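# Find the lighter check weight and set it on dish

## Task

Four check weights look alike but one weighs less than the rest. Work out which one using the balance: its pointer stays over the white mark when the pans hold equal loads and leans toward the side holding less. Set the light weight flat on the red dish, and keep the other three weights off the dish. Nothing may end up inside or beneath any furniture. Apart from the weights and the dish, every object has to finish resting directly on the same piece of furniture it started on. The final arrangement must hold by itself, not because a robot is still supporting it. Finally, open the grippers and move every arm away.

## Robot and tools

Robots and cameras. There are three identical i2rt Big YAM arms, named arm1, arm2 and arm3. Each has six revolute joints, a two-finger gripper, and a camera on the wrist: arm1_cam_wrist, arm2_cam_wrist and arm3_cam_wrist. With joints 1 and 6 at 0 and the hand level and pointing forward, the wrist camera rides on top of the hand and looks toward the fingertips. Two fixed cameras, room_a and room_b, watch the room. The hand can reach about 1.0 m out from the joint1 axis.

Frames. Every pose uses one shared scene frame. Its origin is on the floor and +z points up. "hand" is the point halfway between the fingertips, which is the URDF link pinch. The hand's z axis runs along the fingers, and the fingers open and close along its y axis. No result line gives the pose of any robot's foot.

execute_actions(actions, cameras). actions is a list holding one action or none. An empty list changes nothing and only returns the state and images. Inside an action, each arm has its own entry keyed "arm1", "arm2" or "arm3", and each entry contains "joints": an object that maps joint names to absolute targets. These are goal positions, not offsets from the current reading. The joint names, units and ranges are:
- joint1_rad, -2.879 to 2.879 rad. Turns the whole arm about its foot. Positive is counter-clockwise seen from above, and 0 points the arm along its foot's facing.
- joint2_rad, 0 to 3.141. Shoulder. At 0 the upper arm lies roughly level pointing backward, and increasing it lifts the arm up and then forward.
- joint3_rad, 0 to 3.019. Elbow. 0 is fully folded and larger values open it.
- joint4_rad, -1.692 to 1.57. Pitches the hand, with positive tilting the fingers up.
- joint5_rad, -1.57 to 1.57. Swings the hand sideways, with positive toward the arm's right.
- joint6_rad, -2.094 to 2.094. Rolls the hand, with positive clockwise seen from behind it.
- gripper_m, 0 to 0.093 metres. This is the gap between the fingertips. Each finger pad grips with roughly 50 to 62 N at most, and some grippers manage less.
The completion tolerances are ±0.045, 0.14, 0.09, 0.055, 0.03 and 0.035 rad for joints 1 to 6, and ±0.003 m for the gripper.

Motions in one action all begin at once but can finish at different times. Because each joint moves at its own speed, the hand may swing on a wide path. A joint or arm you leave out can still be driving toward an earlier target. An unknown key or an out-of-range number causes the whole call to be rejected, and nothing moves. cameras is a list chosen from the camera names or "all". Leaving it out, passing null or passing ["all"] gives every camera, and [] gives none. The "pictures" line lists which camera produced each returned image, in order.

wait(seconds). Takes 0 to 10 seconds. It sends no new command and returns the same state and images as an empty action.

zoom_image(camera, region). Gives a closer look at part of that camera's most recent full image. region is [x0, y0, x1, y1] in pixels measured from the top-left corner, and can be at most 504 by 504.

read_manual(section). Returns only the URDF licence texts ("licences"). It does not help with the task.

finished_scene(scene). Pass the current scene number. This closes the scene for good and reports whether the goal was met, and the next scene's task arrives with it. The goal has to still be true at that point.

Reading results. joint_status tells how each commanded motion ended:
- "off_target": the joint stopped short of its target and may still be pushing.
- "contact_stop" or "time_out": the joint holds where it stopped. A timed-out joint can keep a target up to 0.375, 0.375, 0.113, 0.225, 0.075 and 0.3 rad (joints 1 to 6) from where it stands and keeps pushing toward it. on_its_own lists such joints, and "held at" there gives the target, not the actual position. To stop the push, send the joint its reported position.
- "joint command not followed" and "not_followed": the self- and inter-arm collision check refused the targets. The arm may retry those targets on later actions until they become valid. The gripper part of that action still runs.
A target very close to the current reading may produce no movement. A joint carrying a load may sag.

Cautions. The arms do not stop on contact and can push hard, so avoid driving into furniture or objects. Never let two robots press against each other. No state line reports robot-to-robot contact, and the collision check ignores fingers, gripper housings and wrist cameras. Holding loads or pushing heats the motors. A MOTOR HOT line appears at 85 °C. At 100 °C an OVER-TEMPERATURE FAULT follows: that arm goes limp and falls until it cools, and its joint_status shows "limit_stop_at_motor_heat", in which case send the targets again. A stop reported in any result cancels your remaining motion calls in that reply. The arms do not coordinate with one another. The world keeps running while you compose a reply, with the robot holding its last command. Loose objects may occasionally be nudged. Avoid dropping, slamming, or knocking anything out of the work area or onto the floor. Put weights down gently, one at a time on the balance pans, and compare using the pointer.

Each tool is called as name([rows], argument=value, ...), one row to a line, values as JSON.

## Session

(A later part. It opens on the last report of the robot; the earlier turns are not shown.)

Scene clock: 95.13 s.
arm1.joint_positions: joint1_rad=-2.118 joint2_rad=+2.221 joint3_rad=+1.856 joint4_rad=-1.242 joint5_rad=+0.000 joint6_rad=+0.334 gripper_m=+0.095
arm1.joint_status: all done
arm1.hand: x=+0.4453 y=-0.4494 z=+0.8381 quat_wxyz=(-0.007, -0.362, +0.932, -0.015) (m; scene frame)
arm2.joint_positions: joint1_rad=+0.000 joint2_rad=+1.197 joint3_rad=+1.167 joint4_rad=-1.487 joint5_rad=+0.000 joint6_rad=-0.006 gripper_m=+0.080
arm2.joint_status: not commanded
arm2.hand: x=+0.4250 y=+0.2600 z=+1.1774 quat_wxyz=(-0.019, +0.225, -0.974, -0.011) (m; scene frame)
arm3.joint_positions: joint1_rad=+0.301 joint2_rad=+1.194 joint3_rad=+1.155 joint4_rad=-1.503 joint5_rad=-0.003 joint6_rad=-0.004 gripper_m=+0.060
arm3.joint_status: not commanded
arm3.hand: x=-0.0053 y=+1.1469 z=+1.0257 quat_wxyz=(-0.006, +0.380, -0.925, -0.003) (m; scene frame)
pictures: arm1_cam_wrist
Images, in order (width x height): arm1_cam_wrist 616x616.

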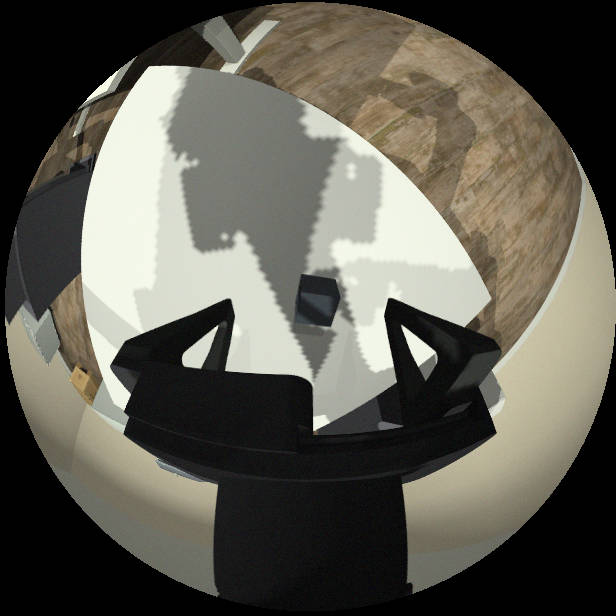

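execute_actions([
  {"arm1":{"joints":{"joint2_rad":2.25,"joint3_rad":1.84,"joint4_rad":-1.2}}},
], cameras=["arm1_cam_wrist"])

execute_actions([
  {"arm1":{"joints":{"gripper_m":0}}},
], cameras=[])

execute_actions([
  {"arm1":{"joints":{"joint2_rad":1.75,"joint3_rad":1.5,"joint4_rad":-1.32,"joint6_rad":0}}},
], cameras=[])

execute_actions([
  {"arm1":{"joints":{"joint1_rad":1.65}}},
], cameras=["arm1_cam_wrist","room_b"])

Scene clock: 97.43 s.
arm1.joint_positions: joint1_rad=-2.118 joint2_rad=+2.221 joint3_rad=+1.849 joint4_rad=-1.215 joint5_rad=+0.000 joint6_rad=+0.334 gripper_m=+0.095
arm1.joint_status: all done
arm1.hand: x=+0.4472 y=-0.4459 z=+0.8356 quat_wxyz=(+0.000, -0.363, +0.932, -0.008) (m; scene frame)
arm2.joint_positions: joint1_rad=+0.000 joint2_rad=+1.197 joint3_rad=+1.167 joint4_rad=-1.487 joint5_rad=+0.000 joint6_rad=-0.006 gripper_m=+0.080
arm2.joint_status: not commanded
arm2.hand: x=+0.4250 y=+0.2600 z=+1.1774 quat_wxyz=(-0.019, +0.225, -0.974, -0.011) (m; scene frame)
arm3.joint_positions: joint1_rad=+0.301 joint2_rad=+1.194 joint3_rad=+1.155 joint4_rad=-1.503 joint5_rad=-0.003 joint6_rad=-0.004 gripper_m=+0.060
arm3.joint_status: not commanded
arm3.hand: x=-0.0053 y=+1.1469 z=+1.0257 quat_wxyz=(-0.006, +0.380, -0.925, -0.003) (m; scene frame)
pictures: arm1_cam_wrist
Images, in order (width x height): arm1_cam_wrist 616x616.

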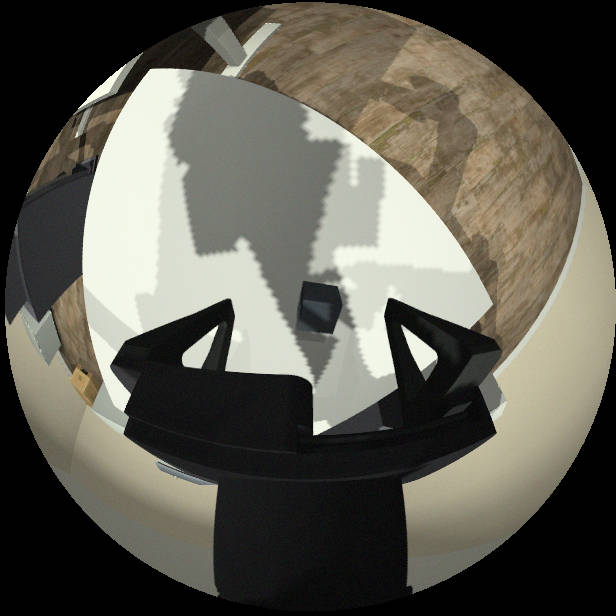

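Scene clock: 98.17 s.
arm1.joint_positions: joint1_rad=-2.118 joint2_rad=+2.221 joint3_rad=+1.849 joint4_rad=-1.215 joint5_rad=+0.000 joint6_rad=+0.335 gripper_m=+0.001
arm1.joint_status: all done
arm1.hand: x=+0.4472 y=-0.4459 z=+0.8356 quat_wxyz=(+0.000, -0.362, +0.932, -0.008) (m; scene frame)
arm2.joint_positions: joint1_rad=+0.000 joint2_rad=+1.197 joint3_rad=+1.167 joint4_rad=-1.487 joint5_rad=+0.000 joint6_rad=-0.006 gripper_m=+0.080
arm2.joint_status: not commanded
arm2.hand: x=+0.4250 y=+0.2600 z=+1.1774 quat_wxyz=(-0.019, +0.225, -0.974, -0.011) (m; scene frame)
arm3.joint_positions: joint1_rad=+0.301 joint2_rad=+1.194 joint3_rad=+1.155 joint4_rad=-1.503 joint5_rad=-0.003 joint6_rad=-0.004 gripper_m=+0.060
arm3.joint_status: not commanded
arm3.hand: x=-0.0053 y=+1.1469 z=+1.0257 quat_wxyz=(-0.006, +0.380, -0.925, -0.003) (m; scene frame)
pictures: none
No camera images: the call's "cameras" was empty. Leave "cameras" out to get every camera's image.

Scene clock: 99.60 s.
arm1.joint_positions: joint1_rad=-2.118 joint2_rad=+1.718 joint3_rad=+1.508 joint4_rad=-1.310 joint5_rad=+0.000 joint6_rad=+0.016 gripper_m=+0.001
arm1.joint_status: all done
arm1.hand: x=+0.3849 y=-0.5570 z=+0.9984 quat_wxyz=(+0.027, -0.505, +0.862, +0.009) (m; scene frame)
arm2.joint_positions: joint1_rad=+0.000 joint2_rad=+1.197 joint3_rad=+1.167 joint4_rad=-1.487 joint5_rad=+0.000 joint6_rad=-0.006 gripper_m=+0.080
arm2.joint_status: not commanded
arm2.hand: x=+0.4250 y=+0.2600 z=+1.1774 quat_wxyz=(-0.019, +0.225, -0.974, -0.011) (m; scene frame)
arm3.joint_positions: joint1_rad=+0.301 joint2_rad=+1.194 joint3_rad=+1.155 joint4_rad=-1.503 joint5_rad=-0.003 joint6_rad=-0.004 gripper_m=+0.060
arm3.joint_status: not commanded
arm3.hand: x=-0.0053 y=+1.1469 z=+1.0257 quat_wxyz=(-0.006, +0.380, -0.925, -0.003) (m; scene frame)
pictures: none
No camera images: the call's "cameras" was empty. Leave "cameras" out to get every camera's image.

Scene clock: 102.57 s.
arm1.joint_positions: joint1_rad=+1.659 joint2_rad=+1.731 joint3_rad=+1.508 joint4_rad=-1.310 joint5_rad=+0.000 joint6_rad=+0.014 gripper_m=+0.001
arm1.joint_status: all done
arm1.hand: x=+0.2068 y=-1.5496 z=+0.9910 quat_wxyz=(-0.020, -0.661, -0.750, +0.008) (m; scene frame)
arm2.joint_positions: joint1_rad=+0.000 joint2_rad=+1.197 joint3_rad=+1.167 joint4_rad=-1.487 joint5_rad=+0.000 joint6_rad=-0.006 gripper_m=+0.080
arm2.joint_status: not commanded
arm2.hand: x=+0.4250 y=+0.2600 z=+1.1774 quat_wxyz=(-0.019, +0.225, -0.974, -0.011) (m; scene frame)
arm3.joint_positions: joint1_rad=+0.301 joint2_rad=+1.194 joint3_rad=+1.155 joint4_rad=-1.503 joint5_rad=-0.003 joint6_rad=-0.004 gripper_m=+0.060
arm3.joint_status: not commanded
arm3.hand: x=-0.0053 y=+1.1469 z=+1.0257 quat_wxyz=(-0.006, +0.380, -0.925, -0.003) (m; scene frame)
pictures: arm1_cam_wrist, room_b
Images, in order (width x height): arm1_cam_wrist 616x616, room_b 896x504.

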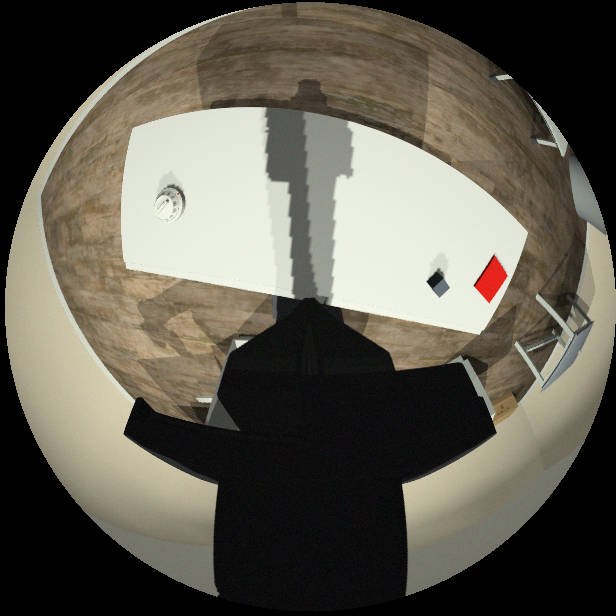

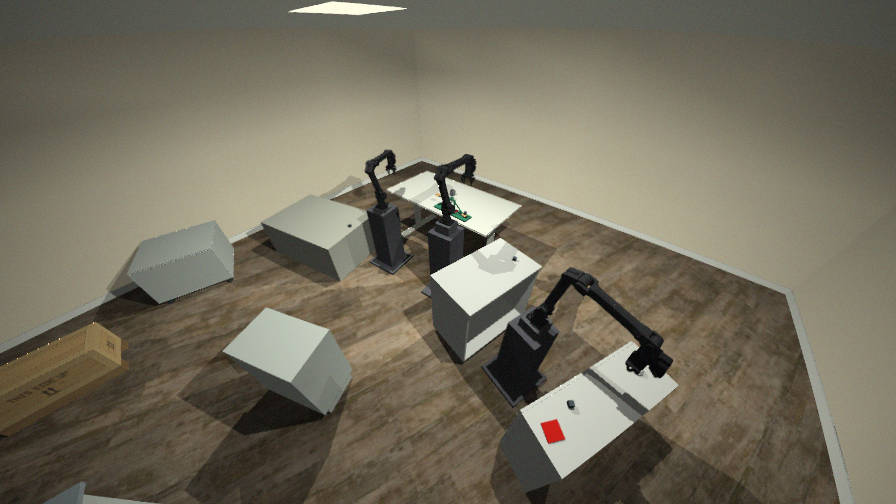

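Missed (didn't descend). Redo lower; also the dish is the other way.

execute_actions([
  {"arm1":{"joints":{"joint1_rad":-2.13,"joint6_rad":0.35,"gripper_m":0.093}}},
], cameras=[])

execute_actions([
  {"arm1":{"joints":{"joint2_rad":2.32,"joint3_rad":1.9,"joint4_rad":-1.15}}},
], cameras=["arm1_cam_wrist"])

execute_actions([
  {"arm1":{"joints":{"gripper_m":0}}},
], cameras=["arm1_cam_wrist"])

Scene clock: 107.13 s.
arm1.joint_positions: joint1_rad=-2.139 joint2_rad=+1.731 joint3_rad=+1.508 joint4_rad=-1.310 joint5_rad=+0.001 joint6_rad=+0.336 gripper_m=+0.093
arm1.joint_status: all done
arm1.hand: x=+0.3954 y=-0.5622 z=+0.9922 quat_wxyz=(+0.021, -0.352, +0.936, +0.009) (m; scene frame)
arm2.joint_positions: joint1_rad=+0.000 joint2_rad=+1.197 joint3_rad=+1.167 joint4_rad=-1.487 joint5_rad=+0.000 joint6_rad=-0.006 gripper_m=+0.080
arm2.joint_status: not commanded
arm2.hand: x=+0.4250 y=+0.2600 z=+1.1774 quat_wxyz=(-0.019, +0.225, -0.974, -0.011) (m; scene frame)
arm3.joint_positions: joint1_rad=+0.301 joint2_rad=+1.194 joint3_rad=+1.155 joint4_rad=-1.503 joint5_rad=-0.003 joint6_rad=-0.004 gripper_m=+0.060
arm3.joint_status: not commanded
arm3.hand: x=-0.0053 y=+1.1469 z=+1.0257 quat_wxyz=(-0.006, +0.380, -0.925, -0.003) (m; scene frame)
pictures: none
No camera images: the call's "cameras" was empty. Leave "cameras" out to get every camera's image.

Scene clock: 108.70 s.
arm1.joint_positions: joint1_rad=-2.139 joint2_rad=+2.308 joint3_rad=+1.868 joint4_rad=-1.158 joint5_rad=-0.001 joint6_rad=+0.338 gripper_m=+0.093
arm1.joint_status: all done
arm1.hand: x=+0.4641 y=-0.4449 z=+0.7864 quat_wxyz=(-0.004, -0.351, +0.936, -0.011) (m; scene frame)
arm2.joint_positions: joint1_rad=+0.000 joint2_rad=+1.197 joint3_rad=+1.167 joint4_rad=-1.487 joint5_rad=+0.000 joint6_rad=-0.006 gripper_m=+0.080
arm2.joint_status: not commanded
arm2.hand: x=+0.4250 y=+0.2600 z=+1.1774 quat_wxyz=(-0.019, +0.225, -0.974, -0.011) (m; scene frame)
arm3.joint_positions: joint1_rad=+0.301 joint2_rad=+1.194 joint3_rad=+1.155 joint4_rad=-1.503 joint5_rad=-0.003 joint6_rad=-0.004 gripper_m=+0.060
arm3.joint_status: not commanded
arm3.hand: x=-0.0053 y=+1.1469 z=+1.0257 quat_wxyz=(-0.006, +0.380, -0.925, -0.003) (m; scene frame)
pictures: arm1_cam_wrist
Images, in order (width x height): arm1_cam_wrist 616x616.

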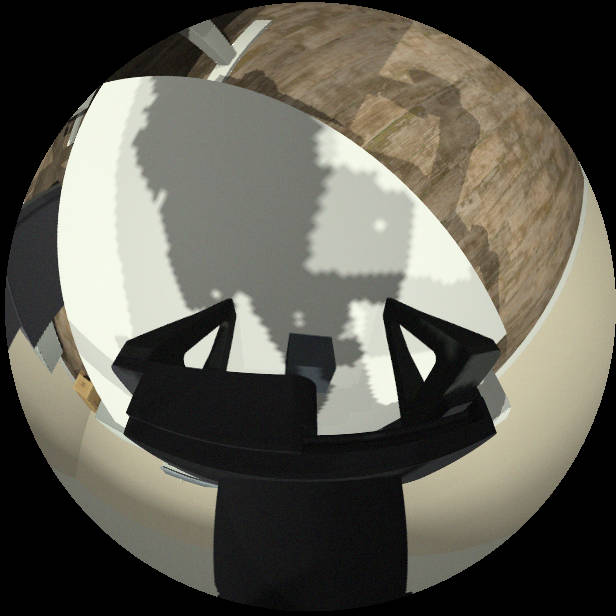

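Scene clock: 109.40 s.
arm1.joint_positions: joint1_rad=-2.139 joint2_rad=+2.308 joint3_rad=+1.868 joint4_rad=-1.158 joint5_rad=-0.001 joint6_rad=+0.338 gripper_m=+0.001
arm1.joint_status: all done
arm1.hand: x=+0.4641 y=-0.4449 z=+0.7864 quat_wxyz=(-0.004, -0.351, +0.936, -0.011) (m; scene frame)
arm2.joint_positions: joint1_rad=+0.000 joint2_rad=+1.197 joint3_rad=+1.167 joint4_rad=-1.487 joint5_rad=+0.000 joint6_rad=-0.006 gripper_m=+0.080
arm2.joint_status: not commanded
arm2.hand: x=+0.4250 y=+0.2600 z=+1.1774 quat_wxyz=(-0.019, +0.225, -0.974, -0.011) (m; scene frame)
arm3.joint_positions: joint1_rad=+0.301 joint2_rad=+1.194 joint3_rad=+1.155 joint4_rad=-1.503 joint5_rad=-0.003 joint6_rad=-0.004 gripper_m=+0.060
arm3.joint_status: not commanded
arm3.hand: x=-0.0053 y=+1.1469 z=+1.0257 quat_wxyz=(-0.006, +0.380, -0.925, -0.003) (m; scene frame)
pictures: arm1_cam_wrist
Images, in order (width x height): arm1_cam_wrist 616x616.

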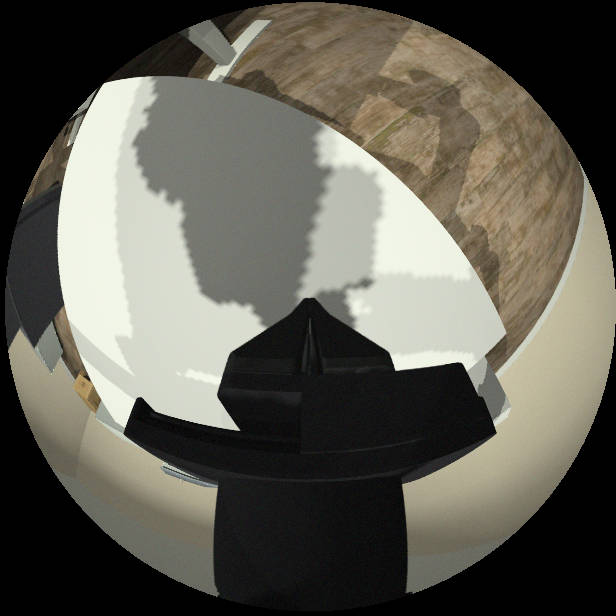

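execute_actions([
  {"arm1":{"joints":{"gripper_m":0.093}}},
], cameras=[])

execute_actions([
  {"arm1":{"joints":{"joint2_rad":2.24,"joint3_rad":1.76,"joint4_rad":-1.1}}},
], cameras=["arm1_cam_wrist"])

Scene clock: 111.43 s.
arm1.joint_positions: joint1_rad=-2.139 joint2_rad=+2.308 joint3_rad=+1.868 joint4_rad=-1.158 joint5_rad=-0.001 joint6_rad=+0.338 gripper_m=+0.093
arm1.joint_status: all done
arm1.hand: x=+0.4641 y=-0.4449 z=+0.7864 quat_wxyz=(-0.004, -0.351, +0.936, -0.011) (m; scene frame)
arm2.joint_positions: joint1_rad=+0.000 joint2_rad=+1.197 joint3_rad=+1.167 joint4_rad=-1.487 joint5_rad=+0.000 joint6_rad=-0.006 gripper_m=+0.080
arm2.joint_status: not commanded
arm2.hand: x=+0.4250 y=+0.2600 z=+1.1774 quat_wxyz=(-0.019, +0.225, -0.974, -0.011) (m; scene frame)
arm3.joint_positions: joint1_rad=+0.301 joint2_rad=+1.194 joint3_rad=+1.155 joint4_rad=-1.503 joint5_rad=-0.003 joint6_rad=-0.004 gripper_m=+0.060
arm3.joint_status: not commanded
arm3.hand: x=-0.0053 y=+1.1469 z=+1.0257 quat_wxyz=(-0.006, +0.380, -0.925, -0.003) (m; scene frame)
pictures: none
No camera images: the call's "cameras" was empty. Leave "cameras" out to get every camera's image.

Scene clock: 112.27 s.
arm1.joint_positions: joint1_rad=-2.139 joint2_rad=+2.259 joint3_rad=+1.768 joint4_rad=-1.114 joint5_rad=-0.001 joint6_rad=+0.338 gripper_m=+0.093
arm1.joint_status: all done
arm1.hand: x=+0.4531 y=-0.4645 z=+0.7836 quat_wxyz=(-0.007, -0.351, +0.936, -0.013) (m; scene frame)
arm2.joint_positions: joint1_rad=+0.000 joint2_rad=+1.197 joint3_rad=+1.167 joint4_rad=-1.487 joint5_rad=+0.000 joint6_rad=-0.006 gripper_m=+0.080
arm2.joint_status: not commanded
arm2.hand: x=+0.4250 y=+0.2600 z=+1.1774 quat_wxyz=(-0.019, +0.225, -0.974, -0.011) (m; scene frame)
arm3.joint_positions: joint1_rad=+0.301 joint2_rad=+1.194 joint3_rad=+1.155 joint4_rad=-1.503 joint5_rad=-0.003 joint6_rad=-0.004 gripper_m=+0.060
arm3.joint_status: not commanded
arm3.hand: x=-0.0053 y=+1.1469 z=+1.0257 quat_wxyz=(-0.006, +0.380, -0.925, -0.003) (m; scene frame)
pictures: arm1_cam_wrist
Images, in order (width x height): arm1_cam_wrist 616x616.

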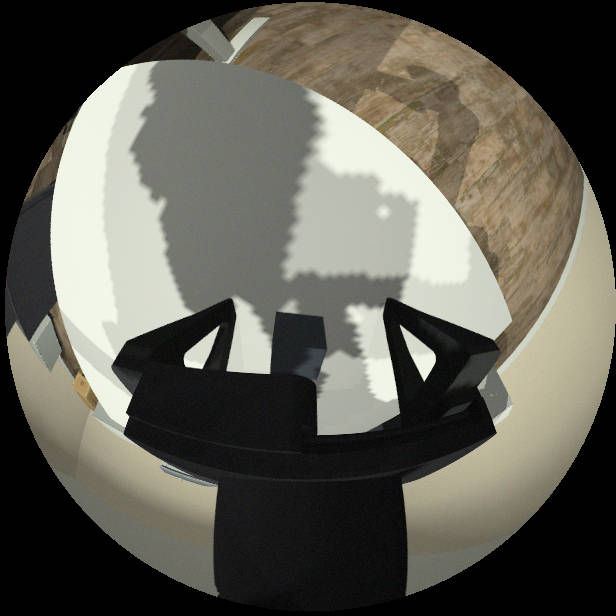

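execute_actions([
  {"arm1":{"joints":{"gripper_m":0}}},
], cameras=[])

execute_actions([
  {"arm1":{"joints":{"joint2_rad":1.75,"joint3_rad":1.5,"joint4_rad":-1.32,"joint6_rad":0}}},
], cameras=[])

execute_actions([
  {"arm1":{"joints":{"joint1_rad":0.75}}},
], cameras=["arm1_cam_wrist","room_b"])

Scene clock: 115.20 s.
arm1.joint_positions: joint1_rad=-2.139 joint2_rad=+2.259 joint3_rad=+1.768 joint4_rad=-1.113 joint5_rad=-0.001 joint6_rad=+0.339 gripper_m=+0.001
arm1.joint_status: all done
arm1.hand: x=+0.4532 y=-0.4644 z=+0.7836 quat_wxyz=(-0.007, -0.351, +0.936, -0.013) (m; scene frame)
arm2.joint_positions: joint1_rad=+0.000 joint2_rad=+1.197 joint3_rad=+1.167 joint4_rad=-1.487 joint5_rad=+0.000 joint6_rad=-0.006 gripper_m=+0.080
arm2.joint_status: not commanded
arm2.hand: x=+0.4250 y=+0.2600 z=+1.1774 quat_wxyz=(-0.019, +0.225, -0.974, -0.011) (m; scene frame)
arm3.joint_positions: joint1_rad=+0.301 joint2_rad=+1.194 joint3_rad=+1.155 joint4_rad=-1.503 joint5_rad=-0.003 joint6_rad=-0.004 gripper_m=+0.060
arm3.joint_status: not commanded
arm3.hand: x=-0.0053 y=+1.1469 z=+1.0257 quat_wxyz=(-0.006, +0.380, -0.925, -0.003) (m; scene frame)
pictures: none
No camera images: the call's "cameras" was empty. Leave "cameras" out to get every camera's image.

Scene clock: 116.57 s.
arm1.joint_positions: joint1_rad=-2.139 joint2_rad=+1.718 joint3_rad=+1.501 joint4_rad=-1.308 joint5_rad=+0.000 joint6_rad=+0.016 gripper_m=+0.001
arm1.joint_status: all done
arm1.hand: x=+0.3938 y=-0.5638 z=+0.9963 quat_wxyz=(+0.026, -0.496, +0.868, +0.008) (m; scene frame)
arm2.joint_positions: joint1_rad=+0.000 joint2_rad=+1.197 joint3_rad=+1.167 joint4_rad=-1.487 joint5_rad=+0.000 joint6_rad=-0.006 gripper_m=+0.080
arm2.joint_status: not commanded
arm2.hand: x=+0.4250 y=+0.2600 z=+1.1774 quat_wxyz=(-0.019, +0.225, -0.974, -0.011) (m; scene frame)
arm3.joint_positions: joint1_rad=+0.301 joint2_rad=+1.194 joint3_rad=+1.155 joint4_rad=-1.503 joint5_rad=-0.003 joint6_rad=-0.004 gripper_m=+0.060
arm3.joint_status: not commanded
arm3.hand: x=-0.0053 y=+1.1469 z=+1.0257 quat_wxyz=(-0.006, +0.380, -0.925, -0.003) (m; scene frame)
pictures: none
No camera images: the call's "cameras" was empty. Leave "cameras" out to get every camera's image.

Scene clock: 119.07 s.
arm1.joint_positions: joint1_rad=+0.759 joint2_rad=+1.731 joint3_rad=+1.501 joint4_rad=-1.308 joint5_rad=-0.001 joint6_rad=+0.014 gripper_m=+0.001
arm1.joint_status: all done
arm1.hand: x=-0.2320 y=-1.4074 z=+0.9822 quat_wxyz=(-0.011, -0.922, -0.388, +0.009) (m; scene frame)
arm2.joint_positions: joint1_rad=+0.000 joint2_rad=+1.197 joint3_rad=+1.167 joint4_rad=-1.487 joint5_rad=+0.000 joint6_rad=-0.006 gripper_m=+0.080
arm2.joint_status: not commanded
arm2.hand: x=+0.4250 y=+0.2600 z=+1.1774 quat_wxyz=(-0.019, +0.225, -0.974, -0.011) (m; scene frame)
arm3.joint_positions: joint1_rad=+0.301 joint2_rad=+1.194 joint3_rad=+1.155 joint4_rad=-1.503 joint5_rad=-0.003 joint6_rad=-0.004 gripper_m=+0.060
arm3.joint_status: not commanded
arm3.hand: x=-0.0053 y=+1.1469 z=+1.0257 quat_wxyz=(-0.006, +0.380, -0.925, -0.003) (m; scene frame)
pictures: arm1_cam_wrist, room_b
Images, in order (width x height): arm1_cam_wrist 616x616, room_b 896x504.

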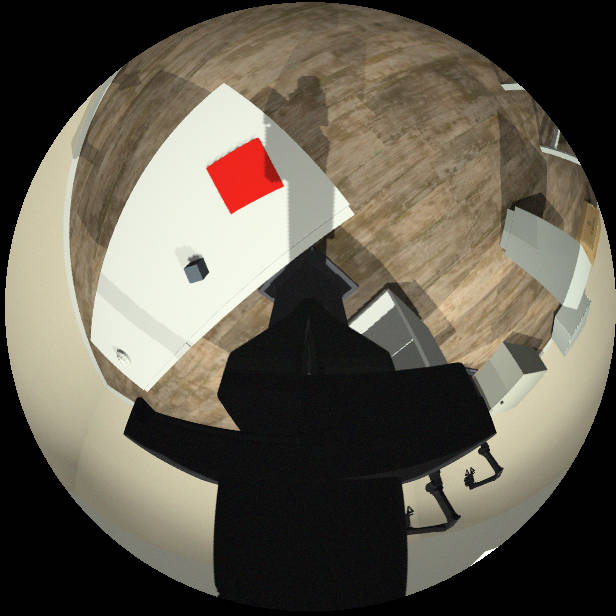

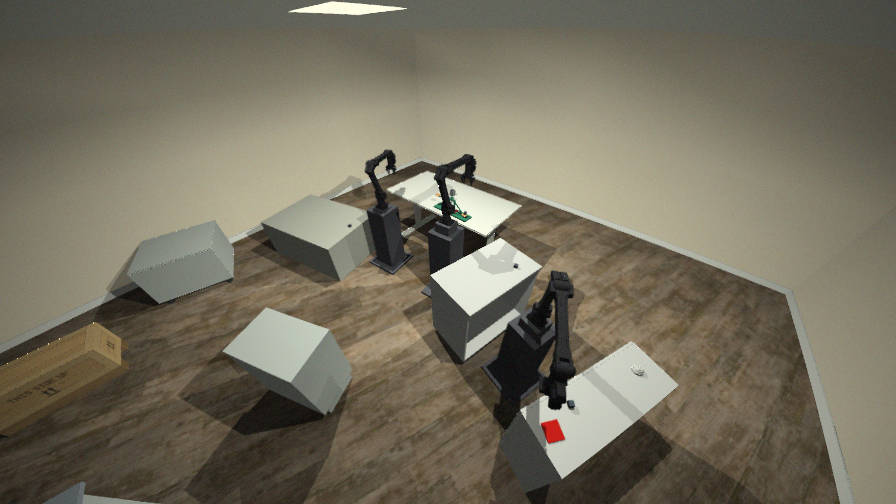

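execute_actions([
  {"arm1":{"joints":{"joint1_rad":-2.13,"gripper_m":0.093}}},
], cameras=[])

execute_actions([
  {"arm1":{"joints":{"joint2_rad":2.1,"joint3_rad":1.68,"joint4_rad":-1.15}}},
], cameras=["arm1_cam_wrist","room_b"])

Scene clock: 122.77 s.
arm1.joint_positions: joint1_rad=-2.139 joint2_rad=+1.731 joint3_rad=+1.501 joint4_rad=-1.308 joint5_rad=+0.001 joint6_rad=+0.013 gripper_m=+0.093
arm1.joint_status: all done
arm1.hand: x=+0.3944 y=-0.5636 z=+0.9897 quat_wxyz=(+0.020, -0.498, +0.867, +0.004) (m; scene frame)
arm2.joint_positions: joint1_rad=+0.000 joint2_rad=+1.197 joint3_rad=+1.167 joint4_rad=-1.487 joint5_rad=+0.000 joint6_rad=-0.006 gripper_m=+0.080
arm2.joint_status: not commanded
arm2.hand: x=+0.4250 y=+0.2600 z=+1.1774 quat_wxyz=(-0.019, +0.225, -0.974, -0.011) (m; scene frame)
arm3.joint_positions: joint1_rad=+0.301 joint2_rad=+1.194 joint3_rad=+1.155 joint4_rad=-1.503 joint5_rad=-0.003 joint6_rad=-0.004 gripper_m=+0.060
arm3.joint_status: not commanded
arm3.hand: x=-0.0053 y=+1.1469 z=+1.0257 quat_wxyz=(-0.006, +0.380, -0.925, -0.003) (m; scene frame)
pictures: none
No camera images: the call's "cameras" was empty. Leave "cameras" out to get every camera's image.

Scene clock: 124.07 s.
arm1.joint_positions: joint1_rad=-2.139 joint2_rad=+2.104 joint3_rad=+1.653 joint4_rad=-1.158 joint5_rad=+0.001 joint6_rad=+0.013 gripper_m=+0.093
arm1.joint_status: all done
arm1.hand: x=+0.4349 y=-0.4961 z=+0.8388 quat_wxyz=(-0.011, -0.497, +0.867, -0.014) (m; scene frame)
arm2.joint_positions: joint1_rad=+0.000 joint2_rad=+1.197 joint3_rad=+1.167 joint4_rad=-1.487 joint5_rad=+0.000 joint6_rad=-0.006 gripper_m=+0.080
arm2.joint_status: not commanded
arm2.hand: x=+0.4250 y=+0.2600 z=+1.1774 quat_wxyz=(-0.019, +0.225, -0.974, -0.011) (m; scene frame)
arm3.joint_positions: joint1_rad=+0.301 joint2_rad=+1.194 joint3_rad=+1.155 joint4_rad=-1.503 joint5_rad=-0.003 joint6_rad=-0.004 gripper_m=+0.060
arm3.joint_status: not commanded
arm3.hand: x=-0.0053 y=+1.1469 z=+1.0257 quat_wxyz=(-0.006, +0.380, -0.925, -0.003) (m; scene frame)
pictures: arm1_cam_wrist, room_b
Images, in order (width x height): arm1_cam_wrist 616x616, room_b 896x504.

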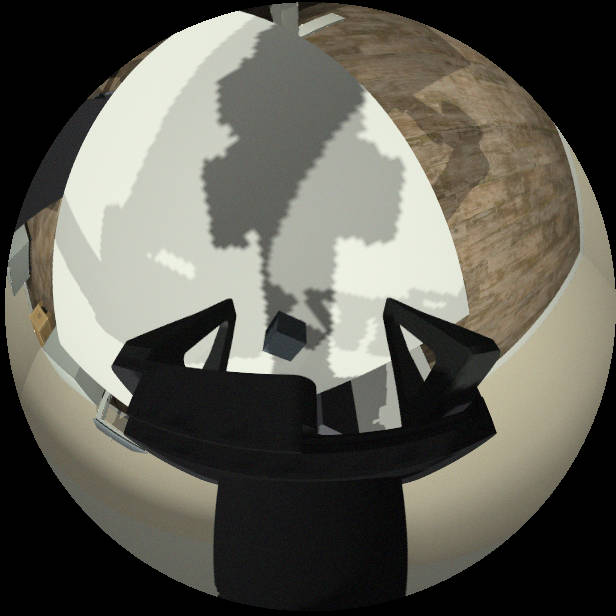

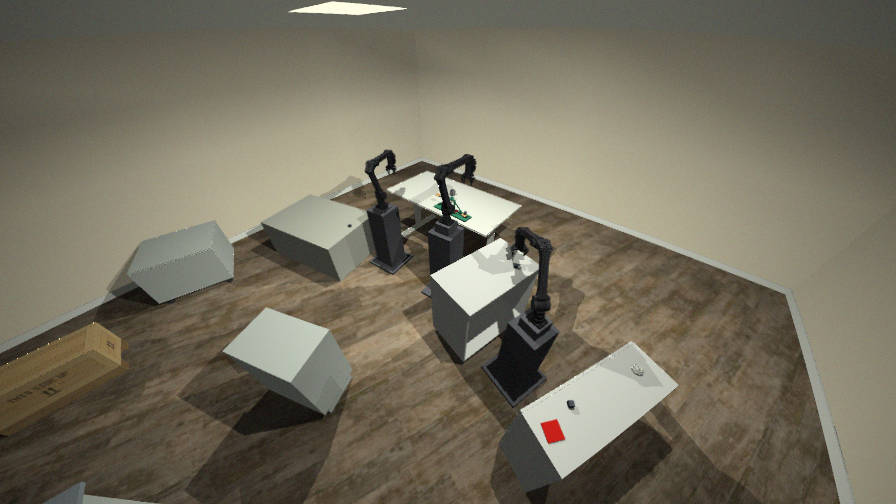

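execute_actions([
  {"arm1":{"joints":{"joint1_rad":-2.09,"joint2_rad":2.1,"joint3_rad":1.56,"joint4_rad":-1.05,"joint6_rad":0.35}}},
], cameras=["arm1_cam_wrist"])

Scene clock: 127.10 s.
arm1.joint_positions: joint1_rad=-2.086 joint2_rad=+2.103 joint3_rad=+1.559 joint4_rad=-1.065 joint5_rad=+0.001 joint6_rad=+0.334 gripper_m=+0.093
arm1.joint_status: all done
arm1.hand: x=+0.3994 y=-0.4962 z=+0.8077 quat_wxyz=(-0.008, -0.377, +0.926, -0.016) (m; scene frame)
arm2.joint_positions: joint1_rad=+0.000 joint2_rad=+1.197 joint3_rad=+1.167 joint4_rad=-1.487 joint5_rad=+0.000 joint6_rad=-0.006 gripper_m=+0.080
arm2.joint_status: not commanded
arm2.hand: x=+0.4250 y=+0.2600 z=+1.1774 quat_wxyz=(-0.019, +0.225, -0.974, -0.011) (m; scene frame)
arm3.joint_positions: joint1_rad=+0.301 joint2_rad=+1.194 joint3_rad=+1.155 joint4_rad=-1.503 joint5_rad=-0.003 joint6_rad=-0.004 gripper_m=+0.060
arm3.joint_status: not commanded
arm3.hand: x=-0.0053 y=+1.1469 z=+1.0257 quat_wxyz=(-0.006, +0.380, -0.925, -0.003) (m; scene frame)
pictures: arm1_cam_wrist
Images, in order (width x height): arm1_cam_wrist 616x616.

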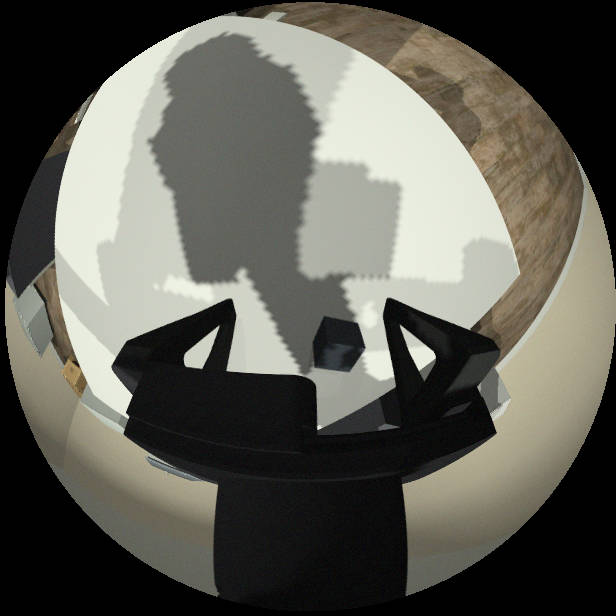

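execute_actions([
  {"arm1":{"joints":{"joint1_rad":-2.12,"joint2_rad":2.12,"joint3_rad":1.5,"joint4_rad":-0.97,"joint6_rad":0.55}}},
], cameras=["arm1_cam_wrist"])

Scene clock: 129.73 s.
arm1.joint_positions: joint1_rad=-2.119 joint2_rad=+2.103 joint3_rad=+1.503 joint4_rad=-0.985 joint5_rad=+0.001 joint6_rad=+0.534 gripper_m=+0.093
arm1.joint_status: all done
arm1.hand: x=+0.4141 y=-0.5103 z=+0.7898 quat_wxyz=(+0.002, -0.267, +0.964, -0.008) (m; scene frame)
arm2.joint_positions: joint1_rad=+0.000 joint2_rad=+1.197 joint3_rad=+1.167 joint4_rad=-1.487 joint5_rad=+0.000 joint6_rad=-0.006 gripper_m=+0.080
arm2.joint_status: not commanded
arm2.hand: x=+0.4250 y=+0.2600 z=+1.1774 quat_wxyz=(-0.019, +0.225, -0.974, -0.011) (m; scene frame)
arm3.joint_positions: joint1_rad=+0.301 joint2_rad=+1.194 joint3_rad=+1.155 joint4_rad=-1.503 joint5_rad=-0.003 joint6_rad=-0.004 gripper_m=+0.060
arm3.joint_status: not commanded
arm3.hand: x=-0.0053 y=+1.1469 z=+1.0257 quat_wxyz=(-0.006, +0.380, -0.925, -0.003) (m; scene frame)
pictures: arm1_cam_wrist
Images, in order (width x height): arm1_cam_wrist 616x616.

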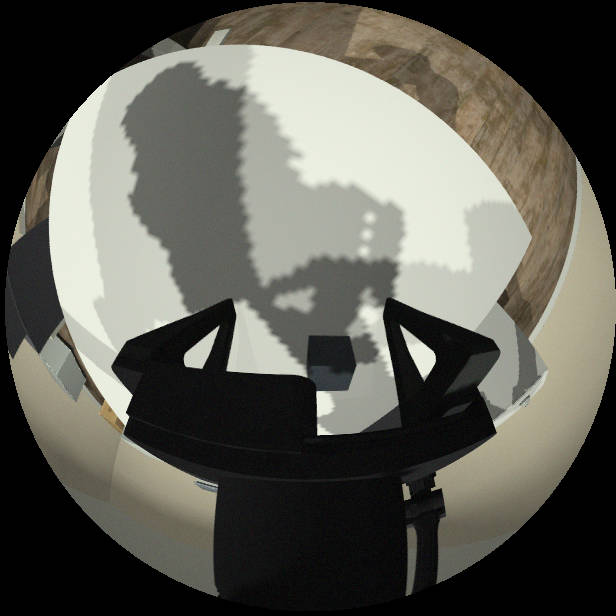

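execute_actions([
  {"arm1":{"joints":{"joint2_rad":2.05,"joint3_rad":1.4,"joint4_rad":-0.92}}},
], cameras=["arm1_cam_wrist"])

execute_actions([
  {"arm1":{"joints":{"gripper_m":0}}},
], cameras=["arm1_cam_wrist"])

Scene clock: 131.70 s.
arm1.joint_positions: joint1_rad=-2.119 joint2_rad=+2.065 joint3_rad=+1.408 joint4_rad=-0.932 joint5_rad=-0.001 joint6_rad=+0.538 gripper_m=+0.093
arm1.joint_status: all done
arm1.hand: x=+0.4022 y=-0.5323 z=+0.7813 quat_wxyz=(+0.000, -0.265, +0.964, -0.009) (m; scene frame)
arm2.joint_positions: joint1_rad=+0.000 joint2_rad=+1.197 joint3_rad=+1.167 joint4_rad=-1.487 joint5_rad=+0.000 joint6_rad=-0.006 gripper_m=+0.080
arm2.joint_status: not commanded
arm2.hand: x=+0.4250 y=+0.2600 z=+1.1774 quat_wxyz=(-0.019, +0.225, -0.974, -0.011) (m; scene frame)
arm3.joint_positions: joint1_rad=+0.301 joint2_rad=+1.194 joint3_rad=+1.155 joint4_rad=-1.503 joint5_rad=-0.003 joint6_rad=-0.004 gripper_m=+0.060
arm3.joint_status: not commanded
arm3.hand: x=-0.0053 y=+1.1469 z=+1.0257 quat_wxyz=(-0.006, +0.380, -0.925, -0.003) (m; scene frame)
pictures: arm1_cam_wrist
Images, in order (width x height): arm1_cam_wrist 616x616.

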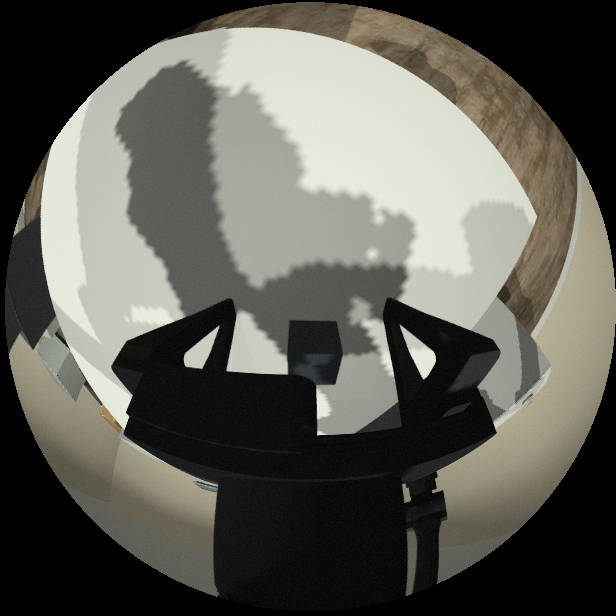

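Scene clock: 132.40 s.
arm1.joint_positions: joint1_rad=-2.119 joint2_rad=+2.065 joint3_rad=+1.408 joint4_rad=-0.932 joint5_rad=+0.000 joint6_rad=+0.538 gripper_m=+0.027
arm1.joint_status: gripper_m off_target (ended at +0.027, target +0.000)
arm1.hand: x=+0.4023 y=-0.5324 z=+0.7813 quat_wxyz=(+0.000, -0.265, +0.964, -0.009) (m; scene frame)
arm2.joint_positions: joint1_rad=+0.000 joint2_rad=+1.197 joint3_rad=+1.167 joint4_rad=-1.487 joint5_rad=+0.000 joint6_rad=-0.006 gripper_m=+0.080
arm2.joint_status: not commanded
arm2.hand: x=+0.4250 y=+0.2600 z=+1.1774 quat_wxyz=(-0.019, +0.225, -0.974, -0.011) (m; scene frame)
arm3.joint_positions: joint1_rad=+0.301 joint2_rad=+1.194 joint3_rad=+1.155 joint4_rad=-1.503 joint5_rad=-0.003 joint6_rad=-0.004 gripper_m=+0.060
arm3.joint_status: not commanded
arm3.hand: x=-0.0053 y=+1.1469 z=+1.0257 quat_wxyz=(-0.006, +0.380, -0.925, -0.003) (m; scene frame)
pictures: arm1_cam_wrist
Images, in order (width x height): arm1_cam_wrist 616x616.

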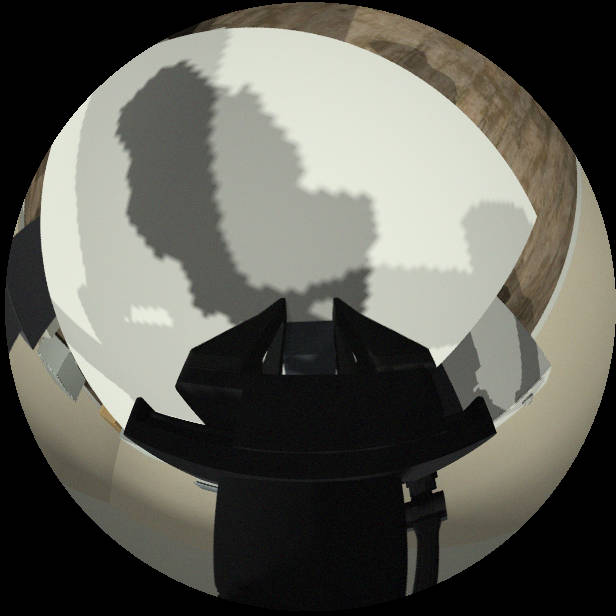

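execute_actions([
  {"arm1":{"joints":{"joint2_rad":1.75,"joint3_rad":1.5,"joint4_rad":-1.32,"joint6_rad":0}}},
], cameras=[])

execute_actions([
  {"arm1":{"joints":{"joint1_rad":0.95}}},
], cameras=[])

execute_actions([
  {"arm1":{"joints":{"joint2_rad":1.98,"joint3_rad":1.5,"joint4_rad":-1.09}}},
], cameras=["arm1_cam_wrist","room_b"])

Scene clock: 136.13 s.
arm1.joint_positions: joint1_rad=-2.119 joint2_rad=+1.723 joint3_rad=+1.479 joint4_rad=-1.306 joint5_rad=+0.000 joint6_rad=+0.017 gripper_m=+0.027
arm1.joint_status: all done
arm1.hand: x=+0.3816 y=-0.5649 z=+0.9846 quat_wxyz=(+0.014, -0.505, +0.863, +0.001) (m; scene frame)
arm2.joint_positions: joint1_rad=+0.000 joint2_rad=+1.197 joint3_rad=+1.167 joint4_rad=-1.487 joint5_rad=+0.000 joint6_rad=-0.006 gripper_m=+0.080
arm2.joint_status: not commanded
arm2.hand: x=+0.4250 y=+0.2600 z=+1.1774 quat_wxyz=(-0.019, +0.225, -0.974, -0.011) (m; scene frame)
arm3.joint_positions: joint1_rad=+0.301 joint2_rad=+1.194 joint3_rad=+1.155 joint4_rad=-1.503 joint5_rad=-0.003 joint6_rad=-0.004 gripper_m=+0.060
arm3.joint_status: not commanded
arm3.hand: x=-0.0053 y=+1.1469 z=+1.0257 quat_wxyz=(-0.006, +0.380, -0.925, -0.003) (m; scene frame)
pictures: none
No camera images: the call's "cameras" was empty. Leave "cameras" out to get every camera's image.

Scene clock: 138.77 s.
arm1.joint_positions: joint1_rad=+0.959 joint2_rad=+1.734 joint3_rad=+1.479 joint4_rad=-1.306 joint5_rad=-0.002 joint6_rad=+0.015 gripper_m=+0.027
arm1.joint_status: all done
arm1.hand: x=-0.1443 y=-1.4663 z=+0.9730 quat_wxyz=(-0.007, -0.878, -0.478, -0.002) (m; scene frame)
arm2.joint_positions: joint1_rad=+0.000 joint2_rad=+1.197 joint3_rad=+1.167 joint4_rad=-1.487 joint5_rad=+0.000 joint6_rad=-0.006 gripper_m=+0.080
arm2.joint_status: not commanded
arm2.hand: x=+0.4250 y=+0.2600 z=+1.1774 quat_wxyz=(-0.019, +0.225, -0.974, -0.011) (m; scene frame)
arm3.joint_positions: joint1_rad=+0.301 joint2_rad=+1.194 joint3_rad=+1.155 joint4_rad=-1.503 joint5_rad=-0.003 joint6_rad=-0.004 gripper_m=+0.060
arm3.joint_status: not commanded
arm3.hand: x=-0.0053 y=+1.1469 z=+1.0257 quat_wxyz=(-0.006, +0.380, -0.925, -0.003) (m; scene frame)
pictures: none
No camera images: the call's "cameras" was empty. Leave "cameras" out to get every camera's image.

Scene clock: 139.80 s.
arm1.joint_positions: joint1_rad=+0.959 joint2_rad=+1.994 joint3_rad=+1.479 joint4_rad=-1.102 joint5_rad=-0.002 joint6_rad=+0.015 gripper_m=+0.027
arm1.joint_status: all done
arm1.hand: x=-0.1625 y=-1.4986 z=+0.8361 quat_wxyz=(+0.007, -0.878, -0.478, -0.027) (m; scene frame)
arm2.joint_positions: joint1_rad=+0.000 joint2_rad=+1.197 joint3_rad=+1.167 joint4_rad=-1.487 joint5_rad=+0.000 joint6_rad=-0.006 gripper_m=+0.080
arm2.joint_status: not commanded
arm2.hand: x=+0.4250 y=+0.2600 z=+1.1774 quat_wxyz=(-0.019, +0.225, -0.974, -0.011) (m; scene frame)
arm3.joint_positions: joint1_rad=+0.301 joint2_rad=+1.194 joint3_rad=+1.155 joint4_rad=-1.503 joint5_rad=-0.003 joint6_rad=-0.004 gripper_m=+0.060
arm3.joint_status: not commanded
arm3.hand: x=-0.0053 y=+1.1469 z=+1.0257 quat_wxyz=(-0.006, +0.380, -0.925, -0.003) (m; scene frame)
pictures: arm1_cam_wrist, room_b
Images, in order (width x height): arm1_cam_wrist 616x616, room_b 896x504.

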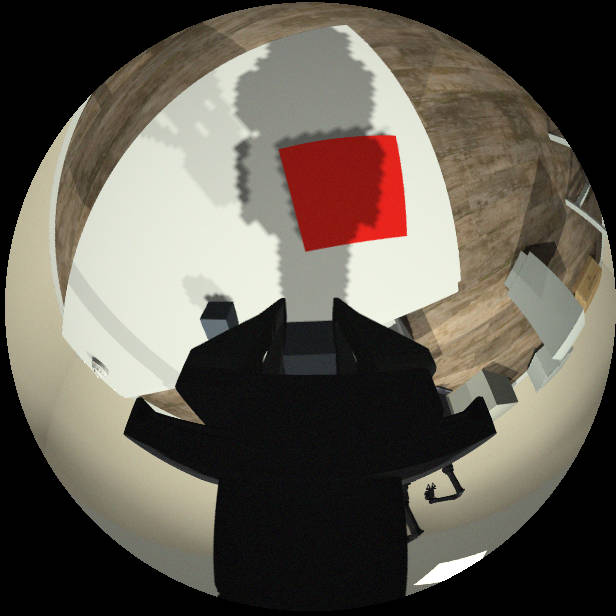

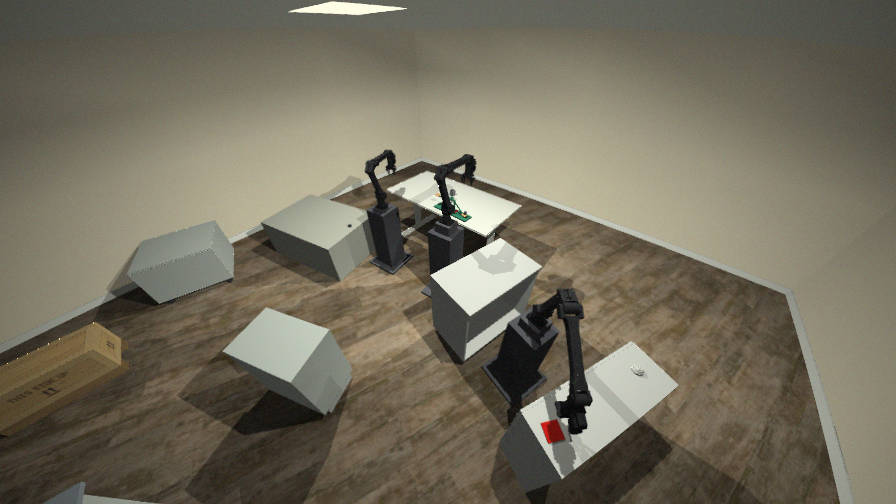

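execute_actions([
  {"arm1":{"joints":{"joint1_rad":0.9,"joint2_rad":2.17,"joint3_rad":1.77,"joint4_rad":-1.18}}},
], cameras=["arm1_cam_wrist","room_b"])

Scene clock: 141.80 s.
arm1.joint_positions: joint1_rad=+0.894 joint2_rad=+2.148 joint3_rad=+1.715 joint4_rad=-1.166 joint5_rad=-0.002 joint6_rad=+0.015 gripper_m=+0.027
arm1.joint_status: all done
arm1.hand: x=-0.2306 y=-1.5313 z=+0.8263 quat_wxyz=(+0.002, -0.893, -0.449, -0.018) (m; scene frame)
arm2.joint_positions: joint1_rad=+0.000 joint2_rad=+1.197 joint3_rad=+1.167 joint4_rad=-1.487 joint5_rad=+0.000 joint6_rad=-0.006 gripper_m=+0.080
arm2.joint_status: not commanded
arm2.hand: x=+0.4250 y=+0.2600 z=+1.1774 quat_wxyz=(-0.019, +0.225, -0.974, -0.011) (m; scene frame)
arm3.joint_positions: joint1_rad=+0.301 joint2_rad=+1.194 joint3_rad=+1.155 joint4_rad=-1.503 joint5_rad=-0.003 joint6_rad=-0.004 gripper_m=+0.060
arm3.joint_status: not commanded
arm3.hand: x=-0.0053 y=+1.1469 z=+1.0257 quat_wxyz=(-0.006, +0.380, -0.925, -0.003) (m; scene frame)
pictures: arm1_cam_wrist, room_b
Images, in order (width x height): arm1_cam_wrist 616x616, room_b 896x504.

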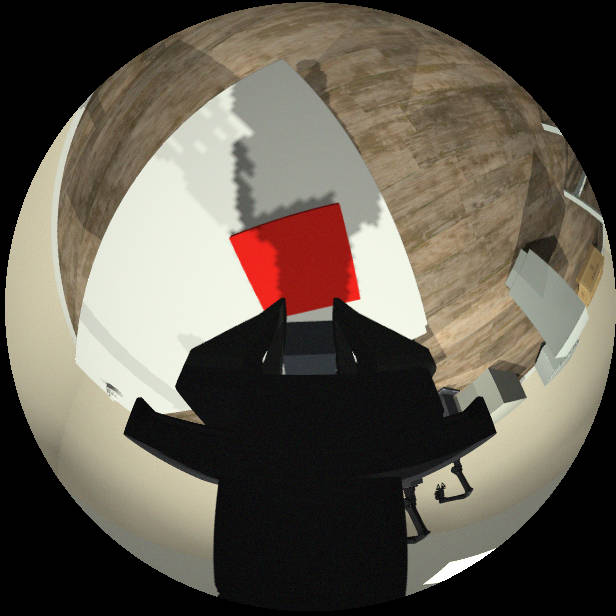

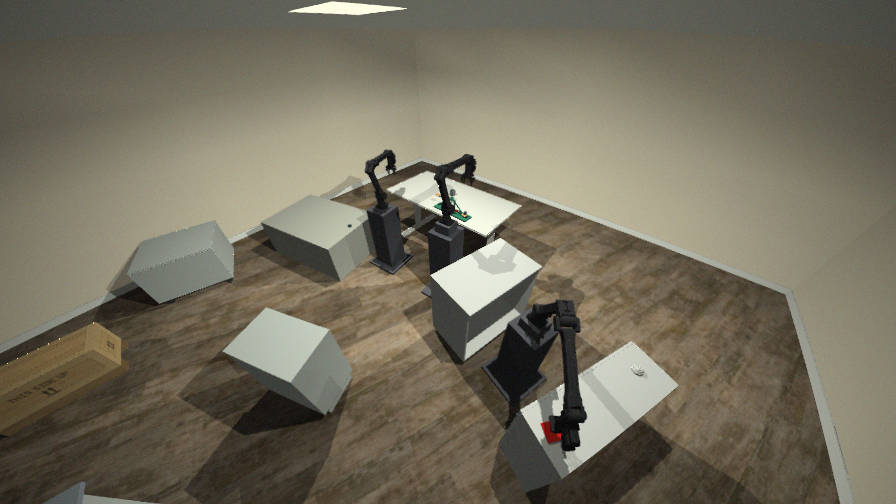

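More out, slightly left, lower.

execute_actions([
  {"arm1":{"joints":{"joint1_rad":0.92,"joint2_rad":2.3,"joint3_rad":1.92,"joint4_rad":-1.19}}},
], cameras=["arm1_cam_wrist","room_b"])

Scene clock: 143.47 s.
arm1.joint_positions: joint1_rad=+0.915 joint2_rad=+2.274 joint3_rad=+1.868 joint4_rad=-1.180 joint5_rad=-0.002 joint6_rad=+0.015 gripper_m=+0.027
arm1.joint_status: all done
arm1.hand: x=-0.2423 y=-1.5720 z=+0.7997 quat_wxyz=(-0.001, -0.889, -0.459, -0.013) (m; scene frame)
arm2.joint_positions: joint1_rad=+0.000 joint2_rad=+1.197 joint3_rad=+1.167 joint4_rad=-1.487 joint5_rad=+0.000 joint6_rad=-0.006 gripper_m=+0.080
arm2.joint_status: not commanded
arm2.hand: x=+0.4250 y=+0.2600 z=+1.1774 quat_wxyz=(-0.019, +0.225, -0.974, -0.011) (m; scene frame)
arm3.joint_positions: joint1_rad=+0.301 joint2_rad=+1.194 joint3_rad=+1.155 joint4_rad=-1.503 joint5_rad=-0.003 joint6_rad=-0.004 gripper_m=+0.060
arm3.joint_status: not commanded
arm3.hand: x=-0.0053 y=+1.1469 z=+1.0257 quat_wxyz=(-0.006, +0.380, -0.925, -0.003) (m; scene frame)
pictures: arm1_cam_wrist, room_b
Images, in order (width x height): arm1_cam_wrist 616x616, room_b 896x504.

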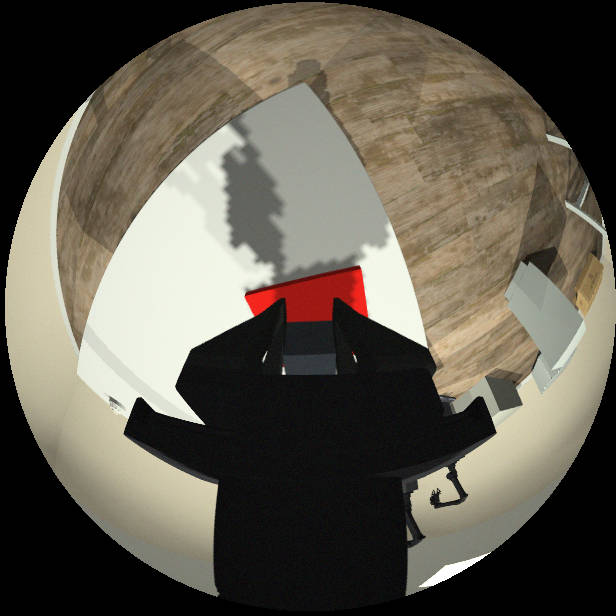

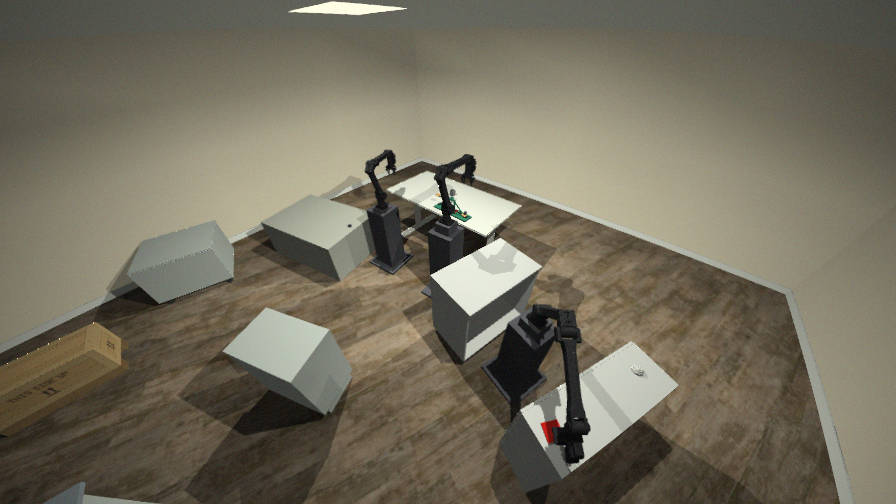

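execute_actions([
  {"arm1":{"joints":{"gripper_m":0.07}}},
], cameras=[])

execute_actions([
  {"arm1":{"joints":{"joint2_rad":1.9,"joint3_rad":1.8,"joint4_rad":-1.47}}},
], cameras=["arm1_cam_wrist","room_b"])

Scene clock: 145.60 s.
arm1.joint_positions: joint1_rad=+0.915 joint2_rad=+2.274 joint3_rad=+1.868 joint4_rad=-1.180 joint5_rad=-0.001 joint6_rad=+0.015 gripper_m=+0.070
arm1.joint_status: all done
arm1.hand: x=-0.2423 y=-1.5719 z=+0.7997 quat_wxyz=(-0.001, -0.889, -0.459, -0.013) (m; scene frame)
arm2.joint_positions: joint1_rad=+0.000 joint2_rad=+1.197 joint3_rad=+1.167 joint4_rad=-1.487 joint5_rad=+0.000 joint6_rad=-0.006 gripper_m=+0.080
arm2.joint_status: not commanded
arm2.hand: x=+0.4250 y=+0.2600 z=+1.1774 quat_wxyz=(-0.019, +0.225, -0.974, -0.011) (m; scene frame)
arm3.joint_positions: joint1_rad=+0.301 joint2_rad=+1.194 joint3_rad=+1.155 joint4_rad=-1.503 joint5_rad=-0.003 joint6_rad=-0.004 gripper_m=+0.060
arm3.joint_status: not commanded
arm3.hand: x=-0.0053 y=+1.1469 z=+1.0257 quat_wxyz=(-0.006, +0.380, -0.925, -0.003) (m; scene frame)
pictures: none
No camera images: the call's "cameras" was empty. Leave "cameras" out to get every camera's image.

Scene clock: 147.03 s.
arm1.joint_positions: joint1_rad=+0.915 joint2_rad=+1.869 joint3_rad=+1.788 joint4_rad=-1.458 joint5_rad=-0.001 joint6_rad=+0.015 gripper_m=+0.070
arm1.joint_status: all done
arm1.hand: x=-0.2006 y=-1.5066 z=+1.0173 quat_wxyz=(-0.012, -0.889, -0.459, +0.008) (m; scene frame)
arm2.joint_positions: joint1_rad=+0.000 joint2_rad=+1.197 joint3_rad=+1.167 joint4_rad=-1.487 joint5_rad=+0.000 joint6_rad=-0.006 gripper_m=+0.080
arm2.joint_status: not commanded
arm2.hand: x=+0.4250 y=+0.2600 z=+1.1774 quat_wxyz=(-0.019, +0.225, -0.974, -0.011) (m; scene frame)
arm3.joint_positions: joint1_rad=+0.301 joint2_rad=+1.194 joint3_rad=+1.155 joint4_rad=-1.503 joint5_rad=-0.003 joint6_rad=-0.004 gripper_m=+0.060
arm3.joint_status: not commanded
arm3.hand: x=-0.0053 y=+1.1469 z=+1.0257 quat_wxyz=(-0.006, +0.380, -0.925, -0.003) (m; scene frame)
pictures: arm1_cam_wrist, room_b
Images, in order (width x height): arm1_cam_wrist 616x616, room_b 896x504.

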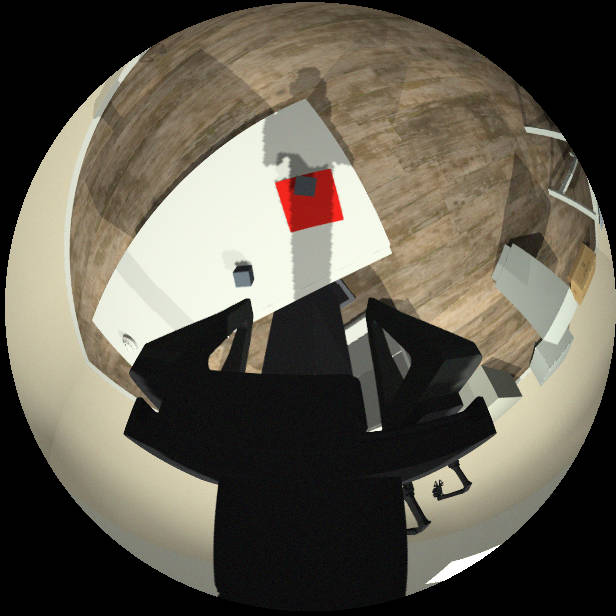

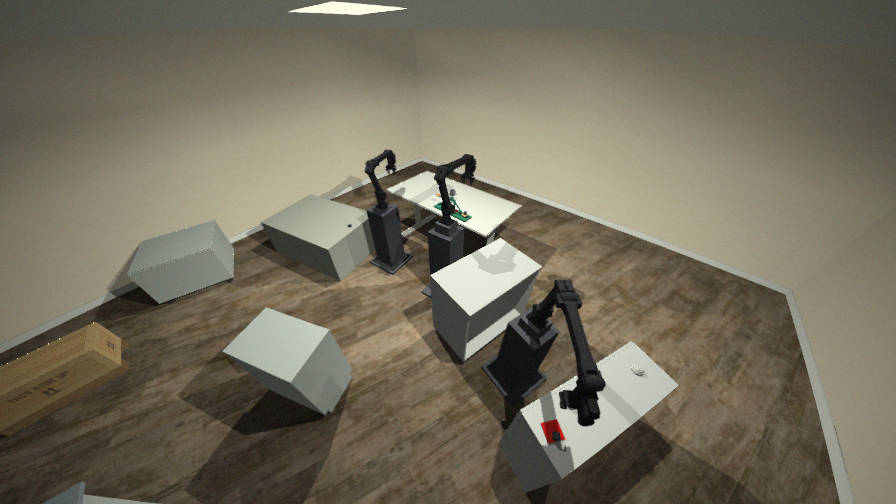

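finished_scene(scene=1)

The scene is finished: the task was done.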